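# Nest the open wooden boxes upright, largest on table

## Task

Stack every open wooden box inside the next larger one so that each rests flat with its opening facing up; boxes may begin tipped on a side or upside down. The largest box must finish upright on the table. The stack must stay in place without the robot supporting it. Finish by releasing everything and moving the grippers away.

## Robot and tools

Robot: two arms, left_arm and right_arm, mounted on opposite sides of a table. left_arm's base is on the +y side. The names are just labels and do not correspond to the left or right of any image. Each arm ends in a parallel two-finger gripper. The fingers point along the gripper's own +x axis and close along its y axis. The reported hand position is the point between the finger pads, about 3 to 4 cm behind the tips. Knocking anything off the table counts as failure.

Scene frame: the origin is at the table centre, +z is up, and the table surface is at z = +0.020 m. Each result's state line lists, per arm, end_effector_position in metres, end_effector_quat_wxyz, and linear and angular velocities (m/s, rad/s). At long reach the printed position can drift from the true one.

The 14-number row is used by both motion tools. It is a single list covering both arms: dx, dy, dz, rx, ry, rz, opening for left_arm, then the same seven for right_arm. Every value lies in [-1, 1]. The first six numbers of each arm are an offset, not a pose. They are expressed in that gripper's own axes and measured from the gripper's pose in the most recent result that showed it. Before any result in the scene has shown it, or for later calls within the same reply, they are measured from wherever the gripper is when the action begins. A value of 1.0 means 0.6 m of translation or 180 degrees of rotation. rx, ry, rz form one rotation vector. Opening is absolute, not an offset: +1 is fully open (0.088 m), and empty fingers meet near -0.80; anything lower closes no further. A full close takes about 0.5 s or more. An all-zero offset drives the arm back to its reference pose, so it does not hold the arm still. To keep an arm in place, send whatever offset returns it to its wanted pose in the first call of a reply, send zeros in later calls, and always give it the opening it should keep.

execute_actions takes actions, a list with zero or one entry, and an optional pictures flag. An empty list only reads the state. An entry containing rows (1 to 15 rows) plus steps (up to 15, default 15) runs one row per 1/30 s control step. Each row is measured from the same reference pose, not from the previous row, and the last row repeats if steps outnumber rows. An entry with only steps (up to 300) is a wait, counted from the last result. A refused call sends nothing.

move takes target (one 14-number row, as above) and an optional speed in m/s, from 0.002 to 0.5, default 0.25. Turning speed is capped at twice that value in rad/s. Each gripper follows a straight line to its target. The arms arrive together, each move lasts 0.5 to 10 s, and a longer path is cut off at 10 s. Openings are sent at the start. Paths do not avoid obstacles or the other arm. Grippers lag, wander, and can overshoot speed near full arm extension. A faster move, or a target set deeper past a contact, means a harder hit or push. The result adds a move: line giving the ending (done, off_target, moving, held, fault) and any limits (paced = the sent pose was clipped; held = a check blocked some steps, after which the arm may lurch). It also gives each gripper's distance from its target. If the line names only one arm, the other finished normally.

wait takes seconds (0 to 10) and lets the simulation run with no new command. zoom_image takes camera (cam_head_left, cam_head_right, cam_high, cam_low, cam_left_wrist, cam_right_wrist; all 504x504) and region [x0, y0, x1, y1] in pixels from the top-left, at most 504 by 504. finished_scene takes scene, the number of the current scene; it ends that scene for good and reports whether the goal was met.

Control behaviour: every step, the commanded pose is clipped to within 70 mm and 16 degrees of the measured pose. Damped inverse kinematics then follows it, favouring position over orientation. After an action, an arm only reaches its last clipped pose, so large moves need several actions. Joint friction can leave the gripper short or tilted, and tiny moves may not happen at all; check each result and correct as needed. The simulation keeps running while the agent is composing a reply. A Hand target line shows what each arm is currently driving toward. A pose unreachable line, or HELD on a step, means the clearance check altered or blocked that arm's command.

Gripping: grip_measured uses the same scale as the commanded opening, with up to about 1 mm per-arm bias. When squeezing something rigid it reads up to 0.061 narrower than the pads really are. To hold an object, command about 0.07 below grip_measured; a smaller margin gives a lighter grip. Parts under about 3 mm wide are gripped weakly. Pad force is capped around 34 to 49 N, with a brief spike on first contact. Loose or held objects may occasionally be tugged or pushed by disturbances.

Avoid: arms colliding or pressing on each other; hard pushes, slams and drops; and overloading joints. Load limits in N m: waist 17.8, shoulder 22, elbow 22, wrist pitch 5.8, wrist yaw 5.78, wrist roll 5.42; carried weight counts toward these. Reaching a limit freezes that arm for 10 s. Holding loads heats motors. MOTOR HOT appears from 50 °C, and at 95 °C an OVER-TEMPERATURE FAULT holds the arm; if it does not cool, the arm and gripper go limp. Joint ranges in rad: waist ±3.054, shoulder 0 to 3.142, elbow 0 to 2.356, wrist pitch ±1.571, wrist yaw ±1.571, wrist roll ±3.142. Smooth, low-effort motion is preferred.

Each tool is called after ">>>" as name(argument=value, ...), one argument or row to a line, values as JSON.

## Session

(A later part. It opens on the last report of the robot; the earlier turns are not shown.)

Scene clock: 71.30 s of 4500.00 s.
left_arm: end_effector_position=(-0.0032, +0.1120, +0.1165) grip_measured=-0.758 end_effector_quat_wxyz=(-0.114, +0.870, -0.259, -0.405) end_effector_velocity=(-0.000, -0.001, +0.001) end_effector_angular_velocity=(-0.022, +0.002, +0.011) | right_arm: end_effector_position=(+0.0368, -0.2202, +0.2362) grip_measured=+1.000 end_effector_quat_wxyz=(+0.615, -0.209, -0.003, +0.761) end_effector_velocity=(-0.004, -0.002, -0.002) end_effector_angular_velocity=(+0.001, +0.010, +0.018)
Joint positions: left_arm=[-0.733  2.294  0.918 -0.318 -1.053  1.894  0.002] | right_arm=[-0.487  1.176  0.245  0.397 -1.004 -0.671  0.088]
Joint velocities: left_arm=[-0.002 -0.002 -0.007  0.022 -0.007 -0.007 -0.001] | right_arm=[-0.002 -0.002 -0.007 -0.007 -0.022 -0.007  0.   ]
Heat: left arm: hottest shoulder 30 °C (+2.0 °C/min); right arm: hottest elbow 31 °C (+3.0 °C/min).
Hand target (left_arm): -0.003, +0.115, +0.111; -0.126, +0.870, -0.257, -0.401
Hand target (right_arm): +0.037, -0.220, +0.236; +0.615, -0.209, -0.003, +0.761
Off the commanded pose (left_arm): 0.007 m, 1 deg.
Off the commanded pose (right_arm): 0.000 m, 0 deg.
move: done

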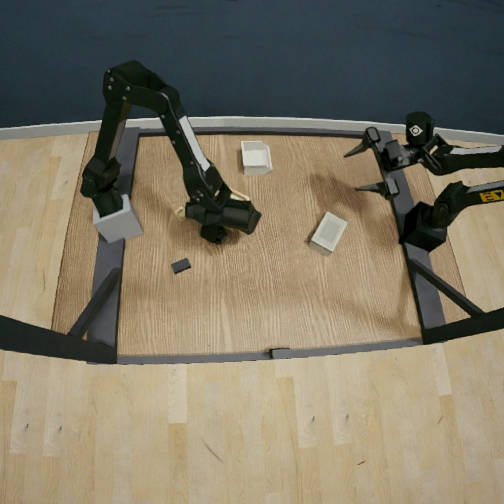

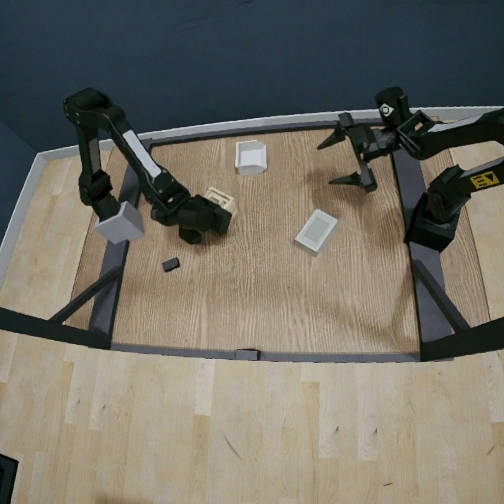

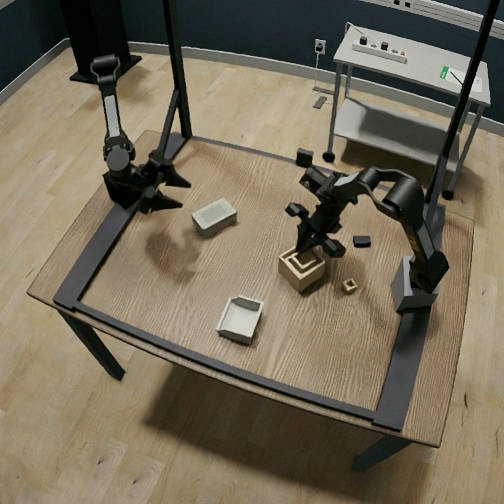

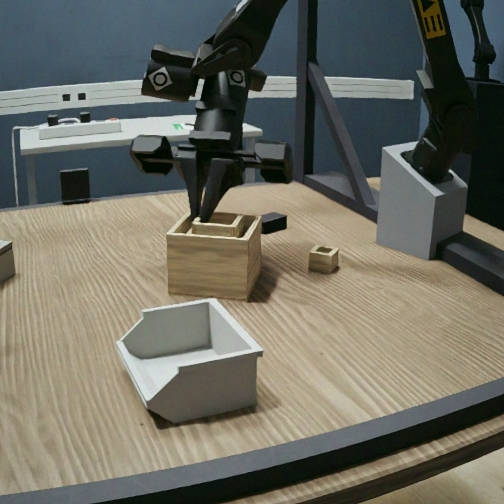

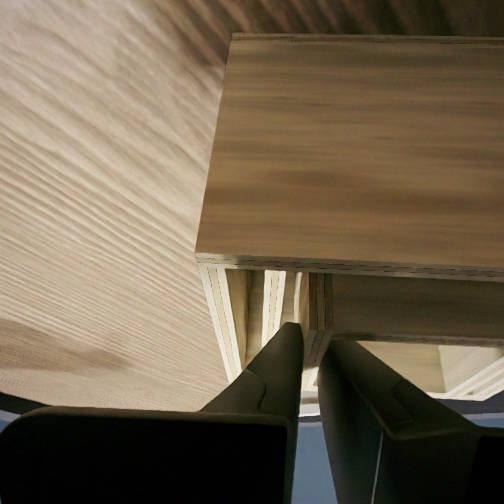

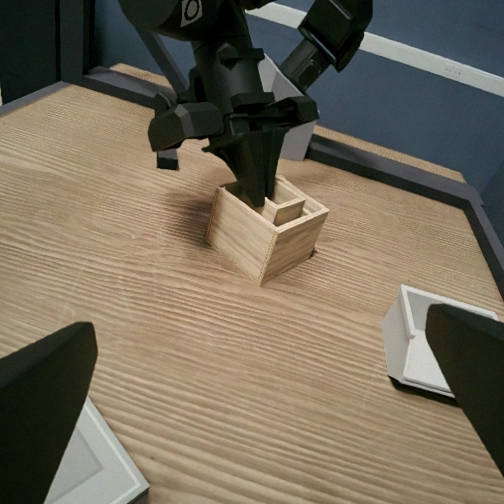

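In. Down ~14 mm more with shift to -y, release, lift.

>>> move(
  target=[0.025,-0.011,0.022,0.008,-0.002,-0.003,-0.85,0,0,0,0,0,0,1],
  speed=0.02,
)

>>> move(
  target=[0,0,0,0,0,0,-0.66,0,0,0,0,0,0,1],
)

>>> move(
  target=[-0.08,0,-0.068,0,0,0,-0.66,0,0,0,0,0,0,1],
  speed=0.08,
)

Scene clock: 74.27 s of 4500.00 s.
left_arm: end_effector_position=(-0.0004, +0.1140, +0.1020) grip_measured=-0.758 end_effector_quat_wxyz=(-0.117, +0.869, -0.260, -0.405) end_effector_velocity=(-0.001, -0.004, +0.003) end_effector_angular_velocity=(-0.030, +0.005, +0.015) | right_arm: end_effector_position=(+0.0368, -0.2202, +0.2362) grip_measured=+1.000 end_effector_quat_wxyz=(+0.615, -0.209, -0.003, +0.761) end_effector_velocity=(-0.004, -0.002, -0.002) end_effector_angular_velocity=(-0.005, +0.018, +0.018)
Joint positions: left_arm=[-0.708  2.318  0.879 -0.213 -1.053  1.948  0.002] | right_arm=[-0.487  1.176  0.245  0.397 -1.004 -0.671  0.088]
Joint velocities: left_arm=[-0.002 -0.002  0.002  0.022 -0.007 -0.007  0.   ] | right_arm=[-0.002 -0.002 -0.002 -0.022 -0.022 -0.007  0.   ]
Heat: left arm: hottest shoulder 30 °C (+2.0 °C/min); right arm: hottest elbow 31 °C (+3.0 °C/min).
Hand target (left_arm): -0.000, +0.118, +0.096; -0.128, +0.868, -0.259, -0.404
Hand target (right_arm): +0.037, -0.220, +0.236; +0.615, -0.209, -0.003, +0.761
Off the commanded pose (left_arm): 0.007 m, 1 deg.
Off the commanded pose (right_arm): 0.000 m, 0 deg.
move: done

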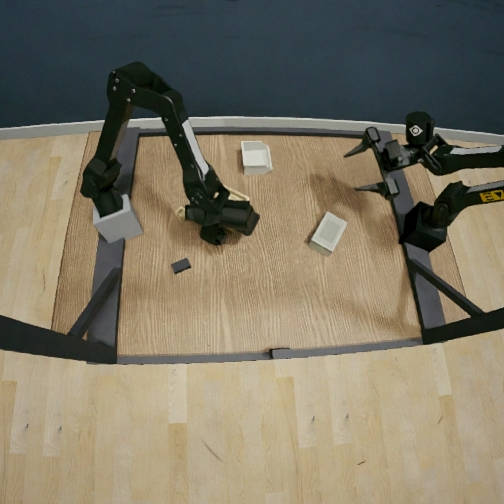

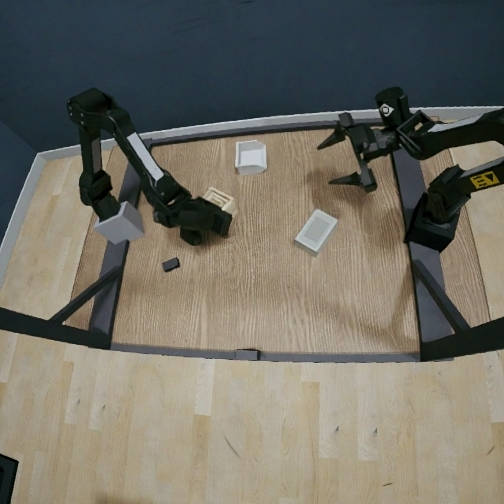

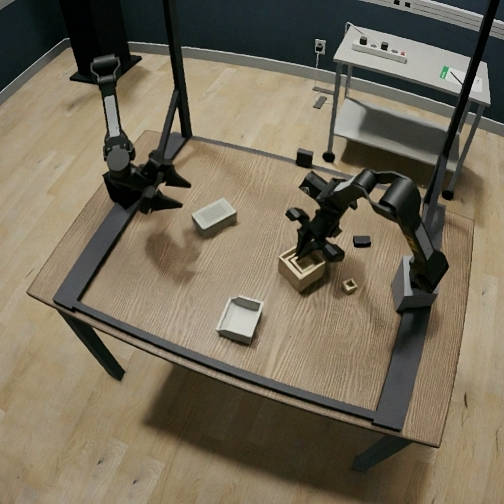

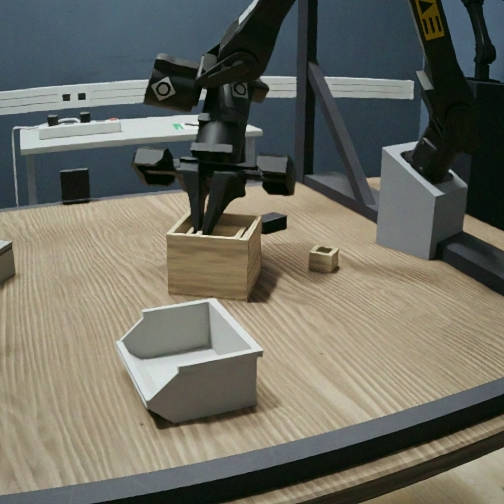

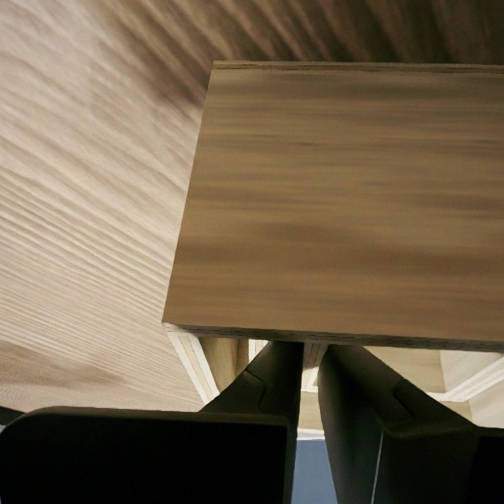

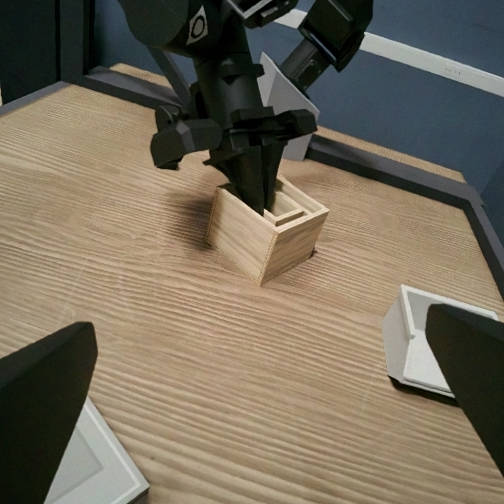

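Scene clock: 74.77 s of 4500.00 s.
left_arm: end_effector_position=(-0.0004, +0.1140, +0.1020) grip_measured=-0.664 end_effector_quat_wxyz=(-0.117, +0.869, -0.260, -0.405) end_effector_velocity=(-0.000, -0.002, +0.001) end_effector_angular_velocity=(-0.013, -0.002, +0.008) | right_arm: end_effector_position=(+0.0368, -0.2202, +0.2362) grip_measured=+1.000 end_effector_quat_wxyz=(+0.615, -0.209, -0.003, +0.761) end_effector_velocity=(-0.002, -0.002, -0.003) end_effector_angular_velocity=(-0.010, +0.013, +0.005)
Joint positions: left_arm=[-0.708  2.318  0.879 -0.212 -1.053  1.948  0.006] | right_arm=[-0.487  1.176  0.245  0.397 -1.004 -0.671  0.088]
Joint velocities: left_arm=[-0.002  0.002  0.002  0.007 -0.007 -0.007  0.   ] | right_arm=[-0.002 -0.002 -0.002 -0.022 -0.007 -0.007  0.   ]
Heat: left arm: hottest shoulder 30 °C (+2.0 °C/min); right arm: hottest elbow 31 °C (+3.0 °C/min).
Hand target (left_arm): -0.000, +0.114, +0.102; -0.117, +0.869, -0.260, -0.405
Hand target (right_arm): +0.037, -0.220, +0.236; +0.615, -0.209, -0.003, +0.761
Off the commanded pose (left_arm): 0.000 m, 0 deg.
Off the commanded pose (right_arm): 0.000 m, 0 deg.
move: done

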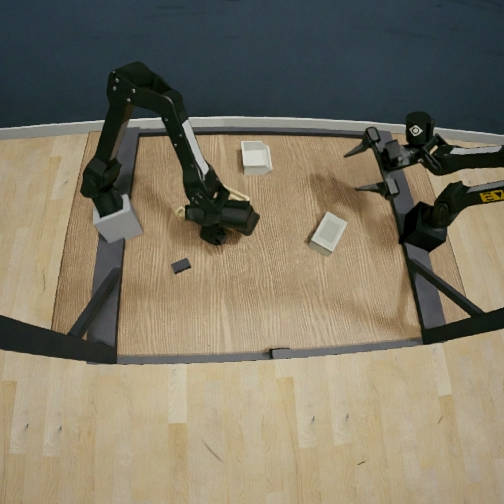

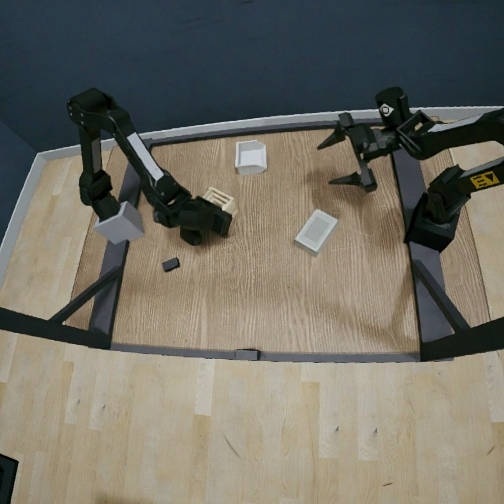

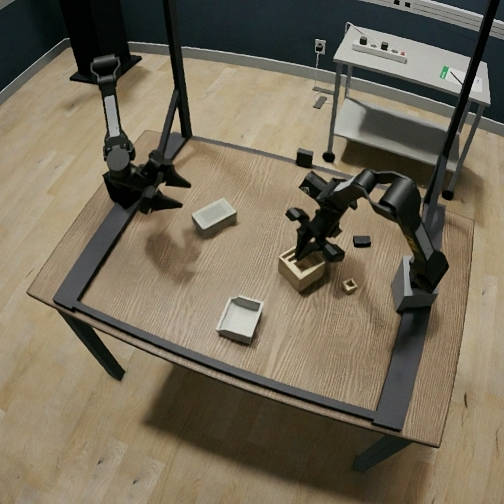

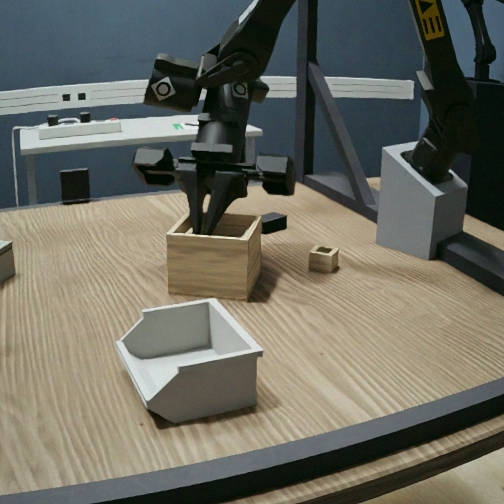

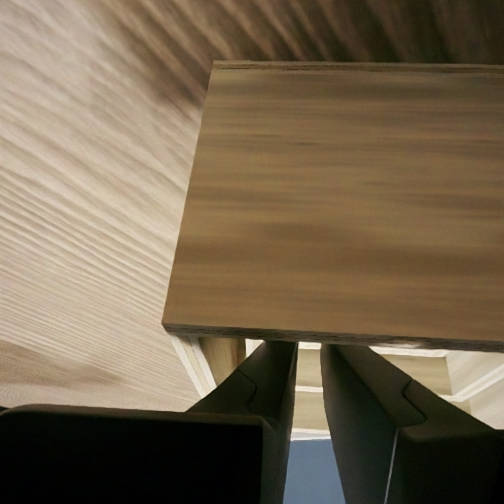

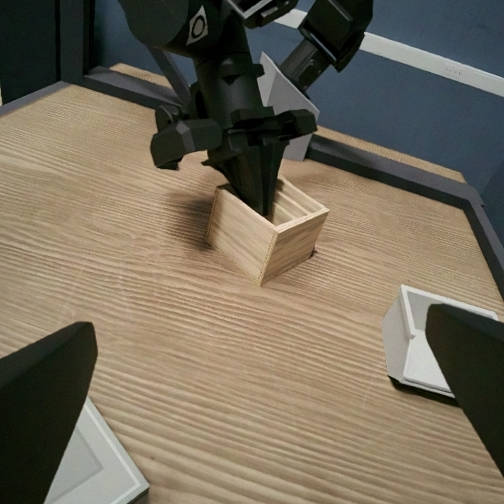

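Scene clock: 75.90 s of 4500.00 s.
left_arm: end_effector_position=(+0.0015, +0.1165, +0.1609) grip_measured=-0.663 end_effector_quat_wxyz=(-0.125, +0.870, -0.260, -0.401) end_effector_velocity=(-0.001, +0.002, -0.000) end_effector_angular_velocity=(+0.004, +0.006, -0.000) | right_arm: end_effector_position=(+0.0368, -0.2202, +0.2362) grip_measured=+1.000 end_effector_quat_wxyz=(+0.615, -0.209, -0.003, +0.761) end_effector_velocity=(-0.002, -0.001, -0.001) end_effector_angular_velocity=(+0.001, -0.012, +0.015)
Joint positions: left_arm=[-0.779  2.187  0.989 -0.59  -1.049  1.812  0.007] | right_arm=[-0.487  1.176  0.245  0.397 -1.004 -0.671  0.088]
Joint velocities: left_arm=[-0.002 -0.002 -0.002 -0.007  0.007 -0.007 -0.   ] | right_arm=[ 0.002 -0.002 -0.002 -0.007 -0.007 -0.022  0.   ]
Heat: left arm: hottest shoulder 30 °C (+2.0 °C/min); right arm: hottest elbow 31 °C (+2.0 °C/min).
Hand target (left_arm): +0.001, +0.114, +0.165; -0.116, +0.869, -0.260, -0.405
Hand target (right_arm): +0.037, -0.220, +0.236; +0.615, -0.209, -0.003, +0.761
Off the commanded pose (left_arm): 0.005 m, 1 deg.
Off the commanded pose (right_arm): 0.000 m, 0 deg.
move: done

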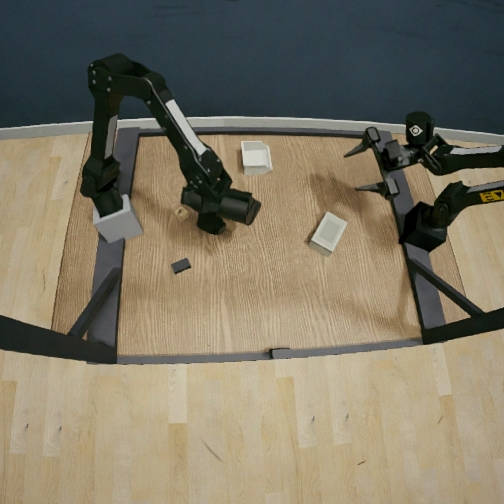

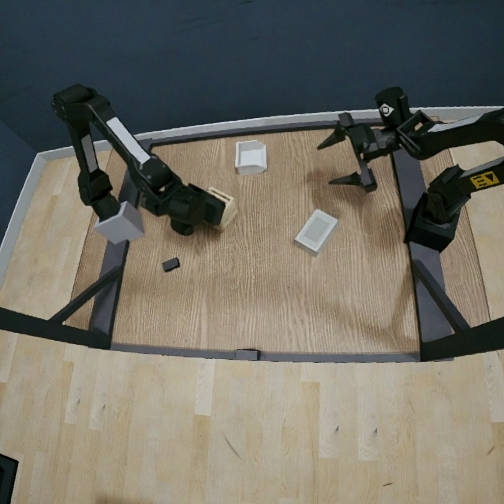

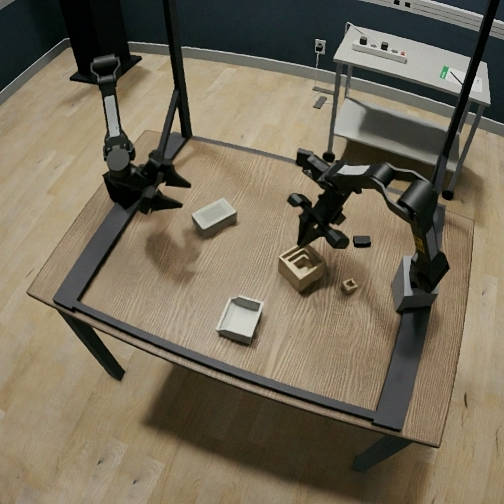

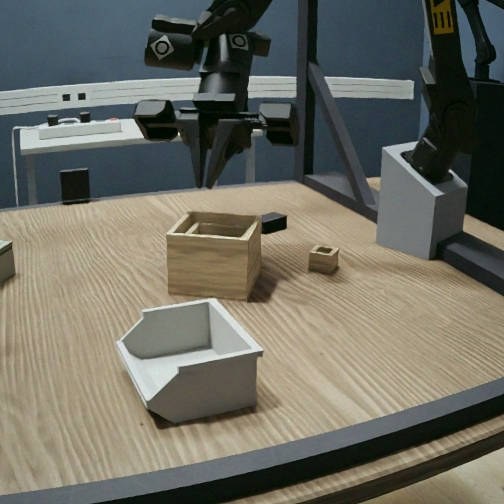

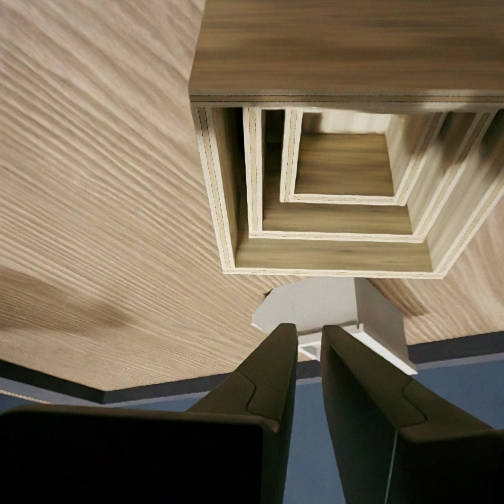

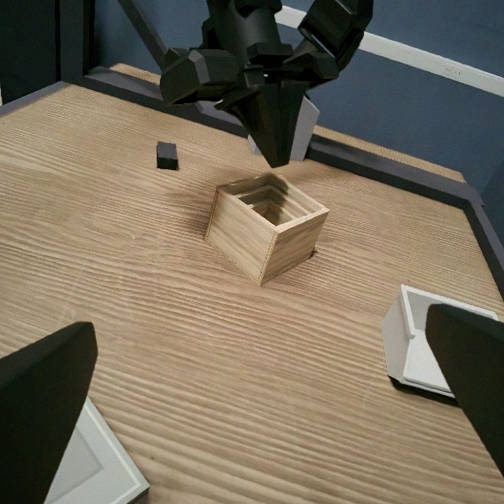

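>>> move(
  target=[0.015,-0.22,0.113,-0.413,-0.19,-0.149,-0.53,0,0,0,0,0,0,1],
  speed=0.3,
)

Scene clock: 82.67 s of 4500.00 s.
left_arm: end_effector_position=(+0.0340, +0.2512, +0.1095) grip_measured=-0.533 end_effector_quat_wxyz=(+0.260, +0.658, +0.261, -0.657) end_effector_velocity=(-0.001, +0.001, +0.002) end_effector_angular_velocity=(-0.003, +0.007, +0.006) | right_arm: end_effector_position=(+0.0368, -0.2202, +0.2362) grip_measured=+1.000 end_effector_quat_wxyz=(+0.615, -0.209, -0.003, +0.761) end_effector_velocity=(-0.001, -0.001, -0.001) end_effector_angular_velocity=(+0.001, -0.012, +0.010)
Joint positions: left_arm=[-0.436  1.735  0.588 -0.656 -0.456  0.718  0.013] | right_arm=[-0.487  1.176  0.245  0.397 -1.004 -0.671  0.088]
Joint velocities: left_arm=[-0.002 -0.012 -0.002 -0.007  0.007 -0.007  0.   ] | right_arm=[-0.002 -0.002 -0.002 -0.007 -0.007 -0.022  0.   ]
Heat: left arm: hottest shoulder 31 °C (+3.0 °C/min); right arm: hottest elbow 31 °C (+2.0 °C/min).
Hand target (left_arm): +0.034, +0.253, +0.109; +0.263, +0.654, +0.265, -0.658
Hand target (right_arm): +0.037, -0.220, +0.236; +0.615, -0.209, -0.003, +0.761
Off the commanded pose (left_arm): 0.003 m, 1 deg.
Off the commanded pose (right_arm): 0.000 m, 0 deg.
After step 90, 0.83 s passed at rest.
move: done

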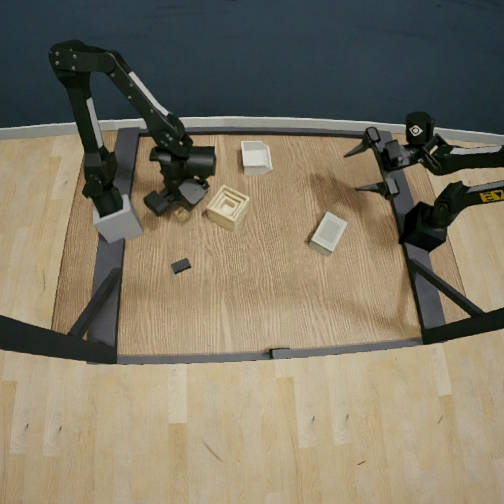

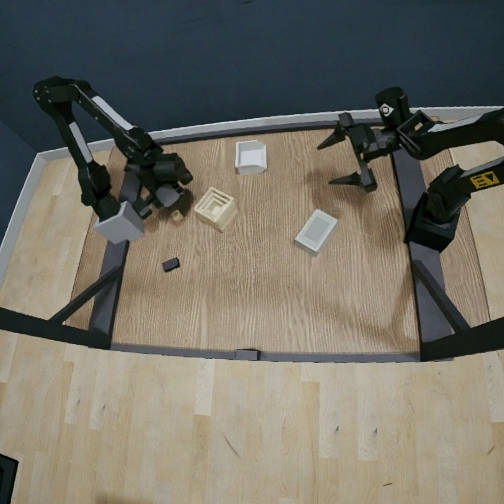

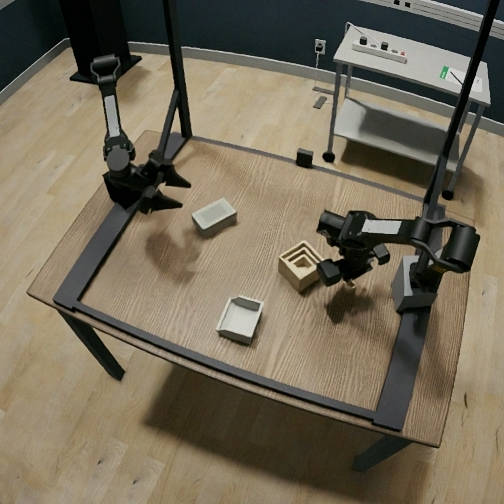

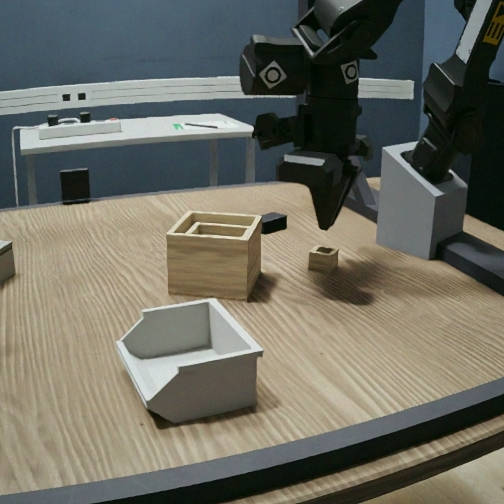

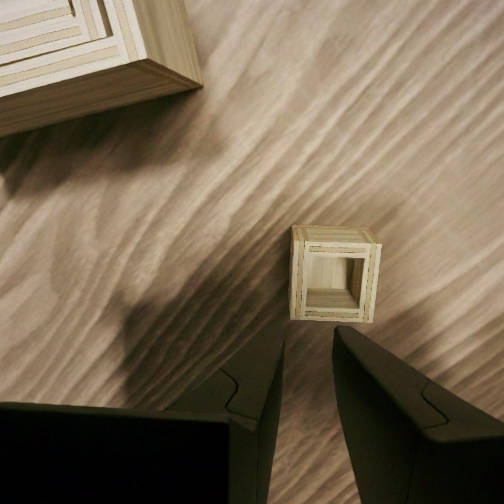

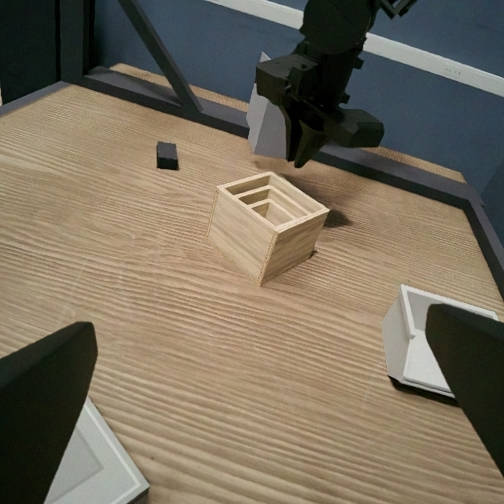

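>>> move(
  target=[0.045,-0.005,0.004,0.014,0.004,-0.003,-0.53,0,0,0,0,0,0,1],
  speed=0.04,
)

>>> zoom_image(
  camera="cam_low",
  region=[270, 190, 370, 290],
)

Scene clock: 85.47 s of 4500.00 s.
left_arm: end_effector_position=(+0.0298, +0.2480, +0.0859) grip_measured=-0.533 end_effector_quat_wxyz=(+0.248, +0.661, +0.250, -0.663) end_effector_velocity=(+0.002, +0.001, -0.000) end_effector_angular_velocity=(+0.007, -0.007, -0.008) | right_arm: end_effector_position=(+0.0368, -0.2202, +0.2362) grip_measured=+1.000 end_effector_quat_wxyz=(+0.615, -0.209, -0.003, +0.761) end_effector_velocity=(+0.000, +0.000, +0.003) end_effector_angular_velocity=(+0.011, -0.014, +0.007)
Joint positions: left_arm=[-0.4    1.825  0.554 -0.516 -0.461  0.791  0.013] | right_arm=[-0.487  1.176  0.245  0.397 -1.004 -0.671  0.088]
Joint velocities: left_arm=[ 0.002  0.002  0.002 -0.007 -0.007  0.007 -0.   ] | right_arm=[-0.002 -0.002  0.002  0.007 -0.007 -0.007  0.   ]
Heat: left arm: hottest shoulder 31 °C (+2.0 °C/min); right arm: hottest elbow 31 °C (+2.0 °C/min).
Hand target (left_arm): +0.030, +0.252, +0.083; +0.240, +0.666, +0.251, -0.660
Hand target (right_arm): +0.037, -0.220, +0.236; +0.615, -0.209, -0.003, +0.761
Off the commanded pose (left_arm): 0.005 m, 1 deg.
Off the commanded pose (right_arm): 0.000 m, 0 deg.
move: done

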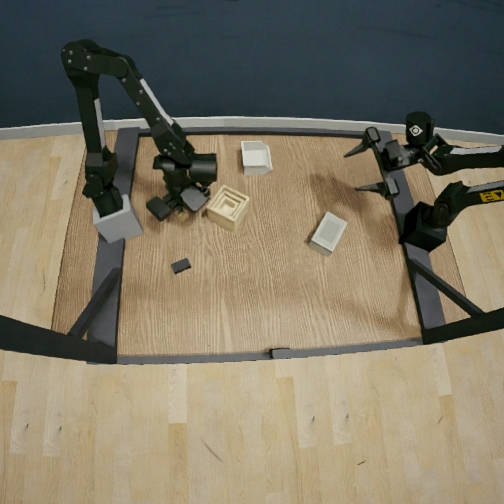

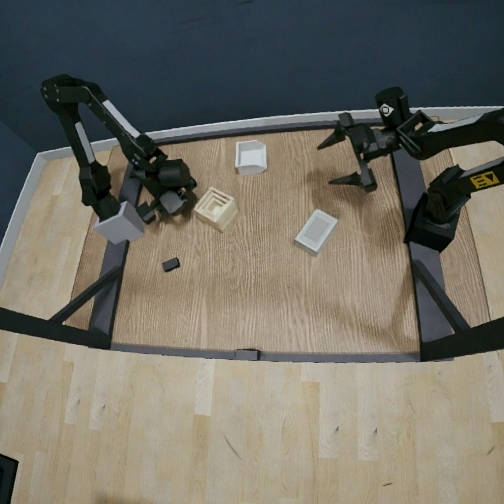

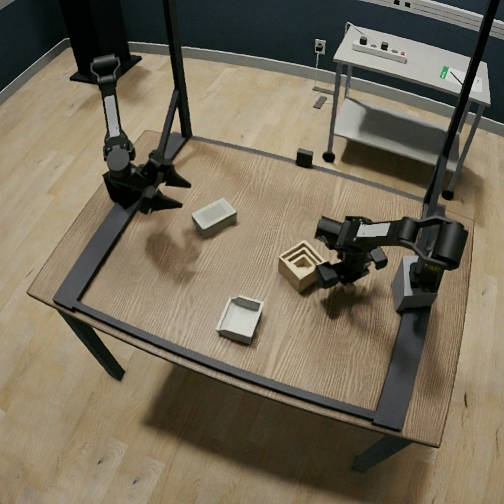

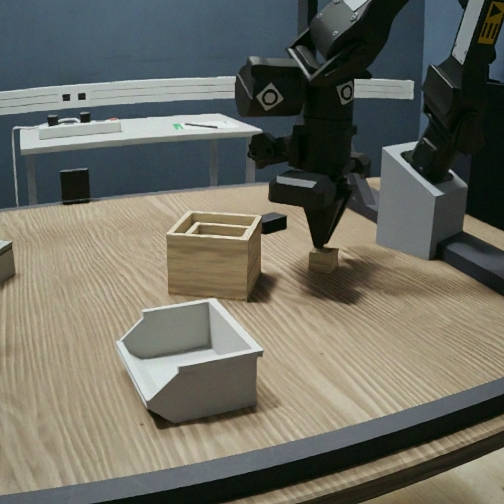

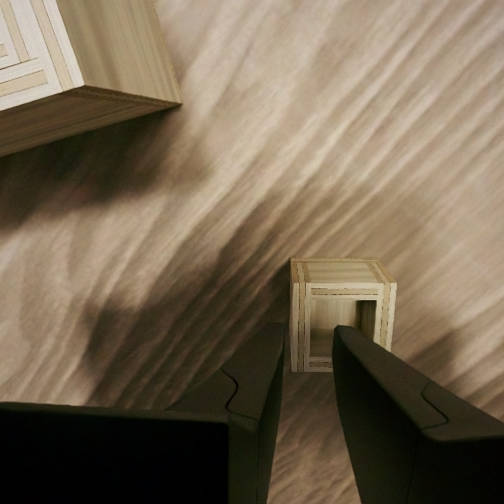

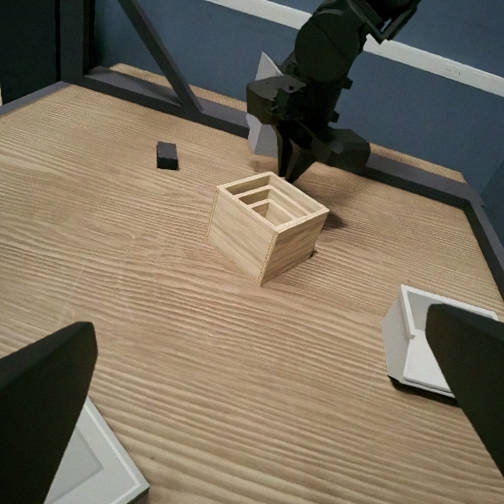

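Region (270, 190, 370, 290) of cam_low's 504x504 image, scaled by 5.040, with more detail than that image has.

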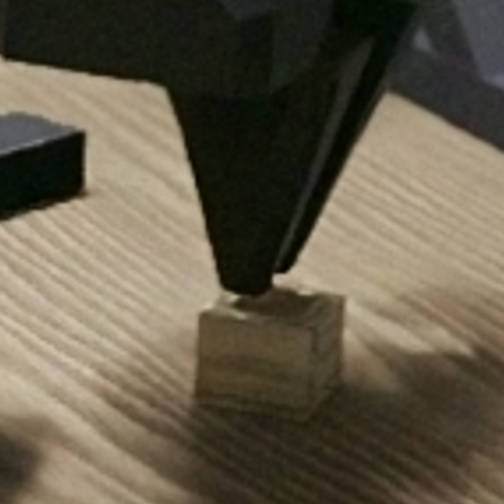

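>>> move(
  target=[0.034,-0.003,-0.005,0.003,0.004,-0.003,-0.53,0,0,0,0,0,0,1],
  speed=0.02,
)

>>> move(
  target=[0,0,0,0,0,0,-0.85,0,0,0,0,0,0,1],
)

>>> move(
  target=[-0.145,0,0,0,0,0,-0.85,0,0,0,0,0,0,1],
  speed=0.12,
)

Scene clock: 88.87 s of 4500.00 s.
left_arm: end_effector_position=(+0.0304, +0.2475, +0.0687) grip_measured=-0.533 end_effector_quat_wxyz=(+0.247, +0.661, +0.251, -0.663) end_effector_velocity=(+0.001, +0.003, -0.001) end_effector_angular_velocity=(+0.012, -0.007, -0.011) | right_arm: end_effector_position=(+0.0368, -0.2202, +0.2362) grip_measured=+1.000 end_effector_quat_wxyz=(+0.615, -0.209, -0.003, +0.761) end_effector_velocity=(-0.001, -0.001, -0.001) end_effector_angular_velocity=(-0.001, +0.001, +0.006)
Joint positions: left_arm=[-0.357  1.885  0.529 -0.412 -0.468  0.838  0.013] | right_arm=[-0.487  1.176  0.245  0.397 -1.004 -0.671  0.088]
Joint velocities: left_arm=[ 0.002  0.002 -0.002 -0.007 -0.007  0.007 -0.   ] | right_arm=[-0.002 -0.002 -0.002 -0.007 -0.007 -0.007  0.   ]
Heat: left arm: hottest shoulder 30 °C (+1.0 °C/min); right arm: hottest elbow 31 °C (+2.0 °C/min).
Hand target (left_arm): +0.030, +0.251, +0.066; +0.239, +0.665, +0.252, -0.661
Hand target (right_arm): +0.037, -0.220, +0.236; +0.615, -0.209, -0.003, +0.761
Off the commanded pose (left_arm): 0.005 m, 1 deg.
Off the commanded pose (right_arm): 0.000 m, 0 deg.
move: done

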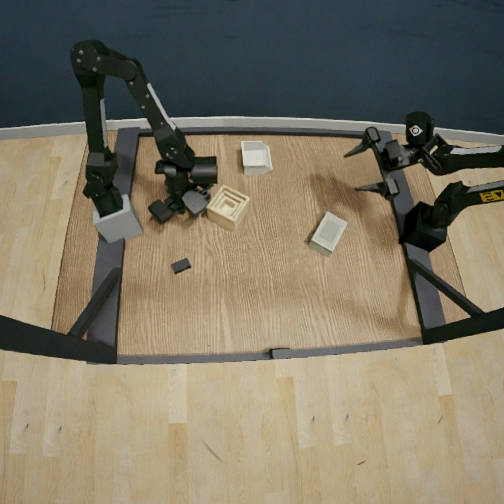

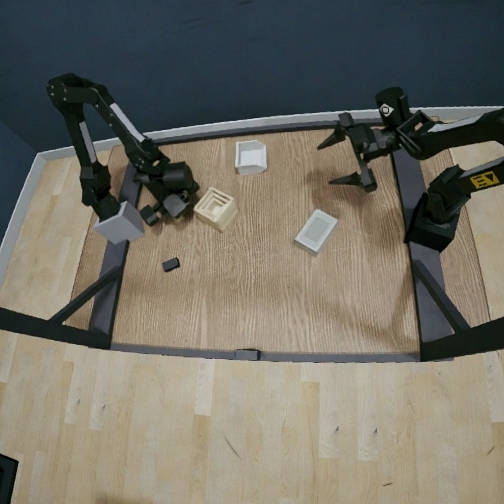

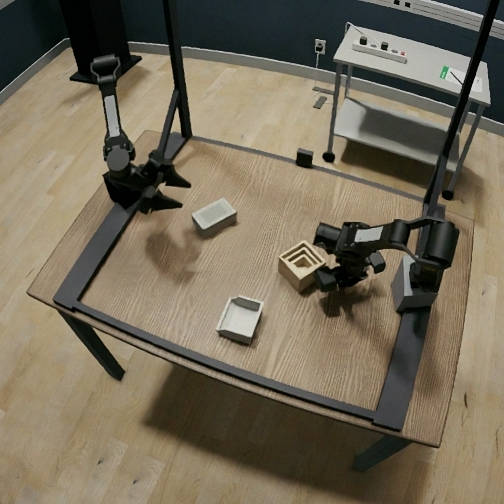

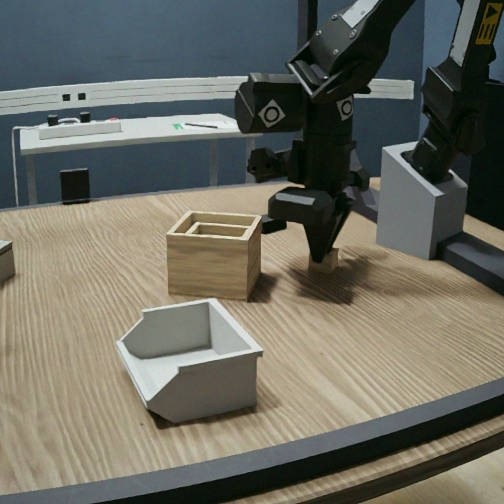

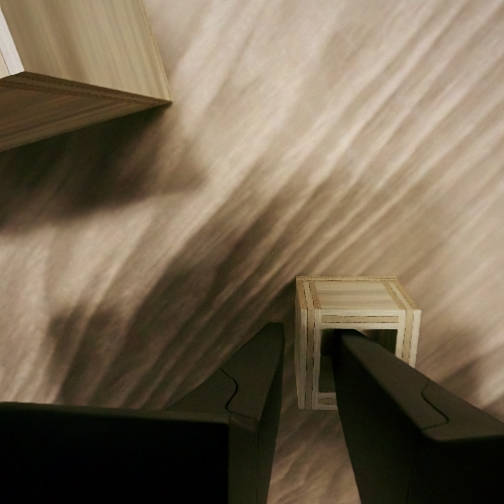

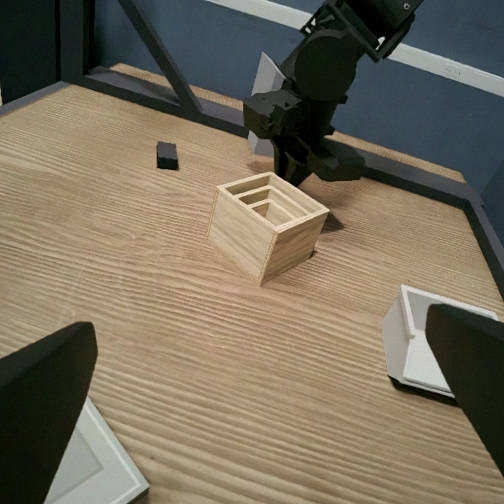

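Scene clock: 89.37 s of 4500.00 s.
left_arm: end_effector_position=(+0.0303, +0.2477, +0.0687) grip_measured=-0.764 end_effector_quat_wxyz=(+0.246, +0.661, +0.251, -0.663) end_effector_velocity=(+0.003, +0.005, +0.000) end_effector_angular_velocity=(+0.018, -0.023, -0.005) | right_arm: end_effector_position=(+0.0368, -0.2202, +0.2362) grip_measured=+1.000 end_effector_quat_wxyz=(+0.615, -0.209, -0.003, +0.761) end_effector_velocity=(-0.001, -0.001, -0.001) end_effector_angular_velocity=(-0.003, +0.015, +0.001)
Joint positions: left_arm=[-0.357  1.885  0.529 -0.413 -0.468  0.838  0.002] | right_arm=[-0.487  1.176  0.245  0.397 -1.004 -0.671  0.088]
Joint velocities: left_arm=[-0.002 -0.002 -0.002 -0.022 -0.022 -0.007 -0.   ] | right_arm=[-0.002 -0.002 -0.002 -0.007 -0.007  0.007  0.   ]
Heat: left arm: hottest shoulder 30 °C (+1.0 °C/min); right arm: hottest elbow 31 °C (+2.0 °C/min).
Hand target (left_arm): +0.030, +0.248, +0.069; +0.247, +0.661, +0.251, -0.663
Hand target (right_arm): +0.037, -0.220, +0.236; +0.615, -0.209, -0.003, +0.761
Off the commanded pose (left_arm): 0.000 m, 0 deg.
Off the commanded pose (right_arm): 0.000 m, 0 deg.
move: done

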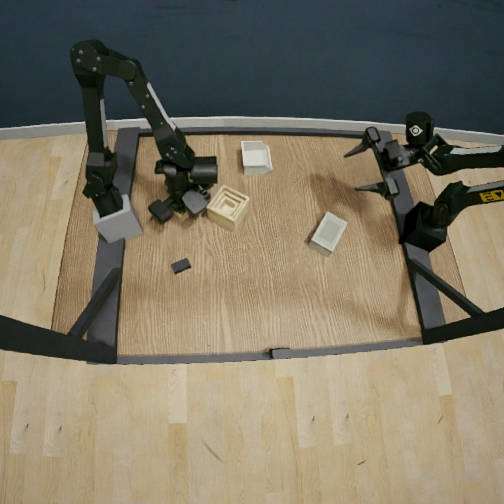

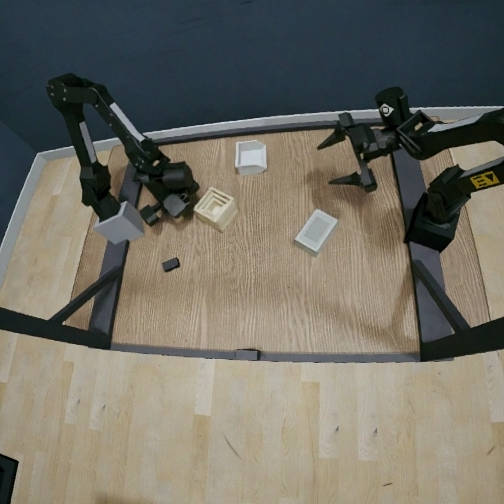

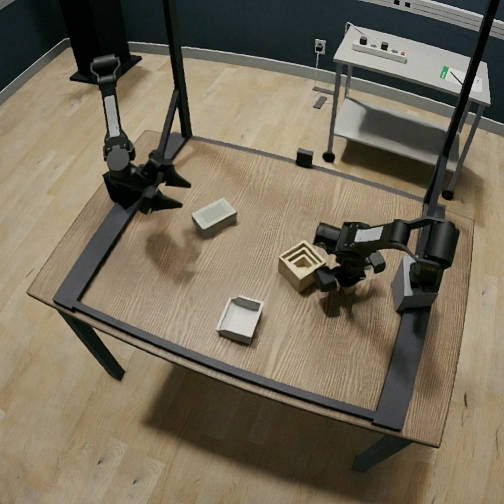

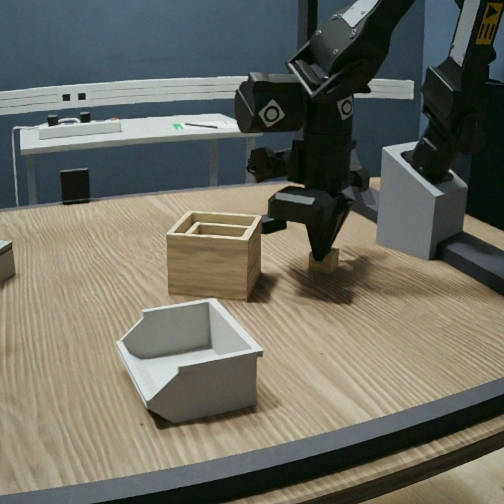

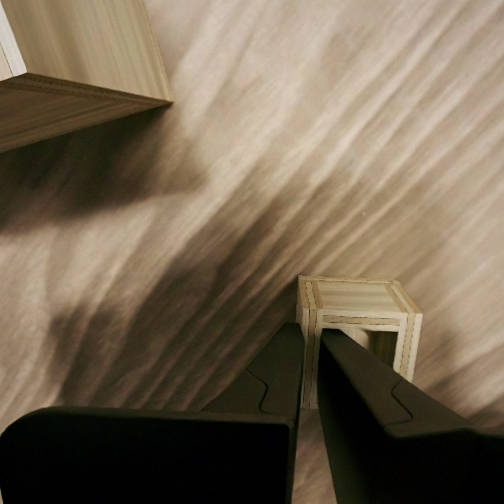

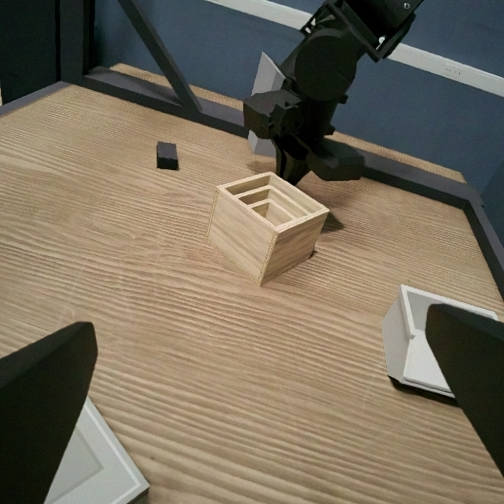

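Scene clock: 90.53 s of 4500.00 s.
left_arm: end_effector_position=(+0.0323, +0.2497, +0.1522) grip_measured=-0.764 end_effector_quat_wxyz=(+0.241, +0.666, +0.250, -0.660) end_effector_velocity=(+0.001, +0.005, +0.001) end_effector_angular_velocity=(+0.015, -0.013, -0.008) | right_arm: end_effector_position=(+0.0368, -0.2202, +0.2362) grip_measured=+1.000 end_effector_quat_wxyz=(+0.615, -0.209, -0.003, +0.761) end_effector_velocity=(+0.003, -0.001, +0.000) end_effector_angular_velocity=(+0.004, -0.015, -0.011)
Joint positions: left_arm=[-0.532  1.67   0.709 -0.902 -0.434  0.653  0.002] | right_arm=[-0.487  1.176  0.245  0.397 -1.004 -0.671  0.088]
Joint velocities: left_arm=[-0.007 -0.002 -0.002 -0.022 -0.007 -0.007  0.   ] | right_arm=[-0.007 -0.002 -0.002  0.007  0.007 -0.007  0.   ]
Heat: left arm: hottest shoulder 30 °C (+1.0 °C/min); right arm: hottest elbow 31 °C (+1.0 °C/min).
Hand target (left_arm): +0.032, +0.248, +0.155; +0.247, +0.662, +0.250, -0.662
Hand target (right_arm): +0.037, -0.220, +0.236; +0.615, -0.209, -0.003, +0.761
Off the commanded pose (left_arm): 0.005 m, 1 deg.
Off the commanded pose (right_arm): 0.000 m, 0 deg.
move: done

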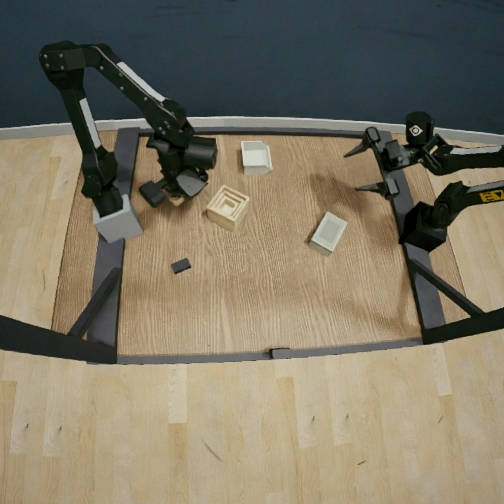

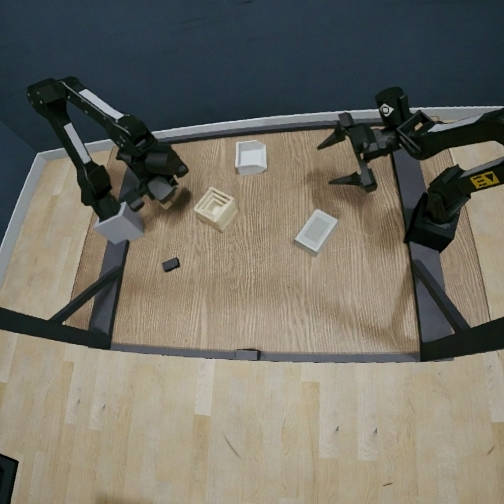

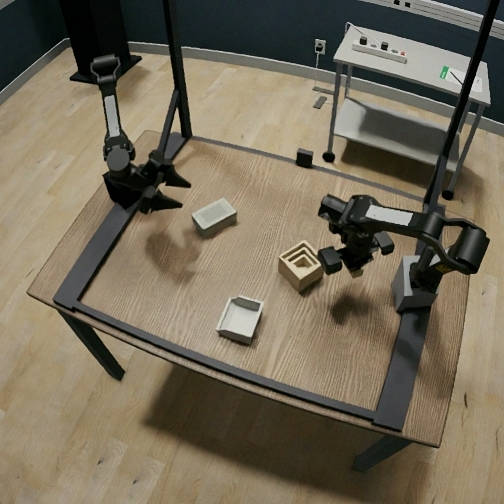

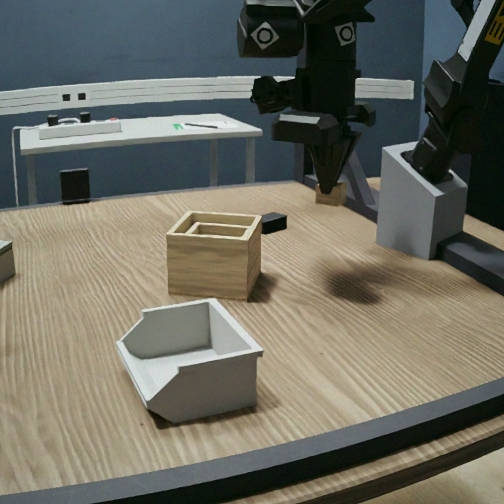

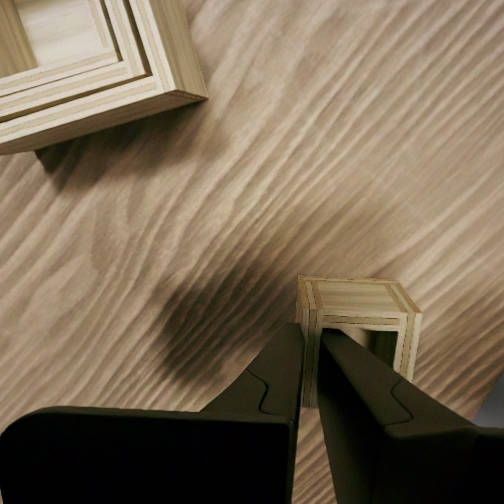

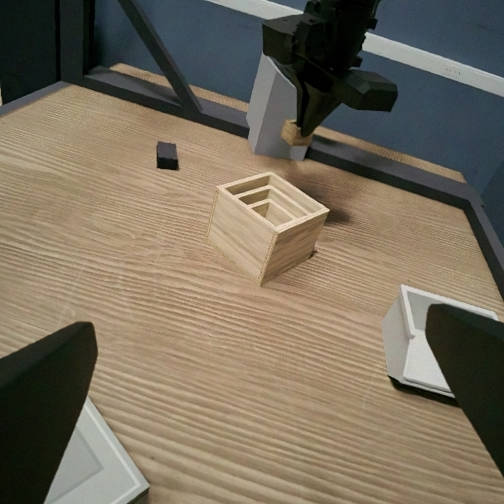

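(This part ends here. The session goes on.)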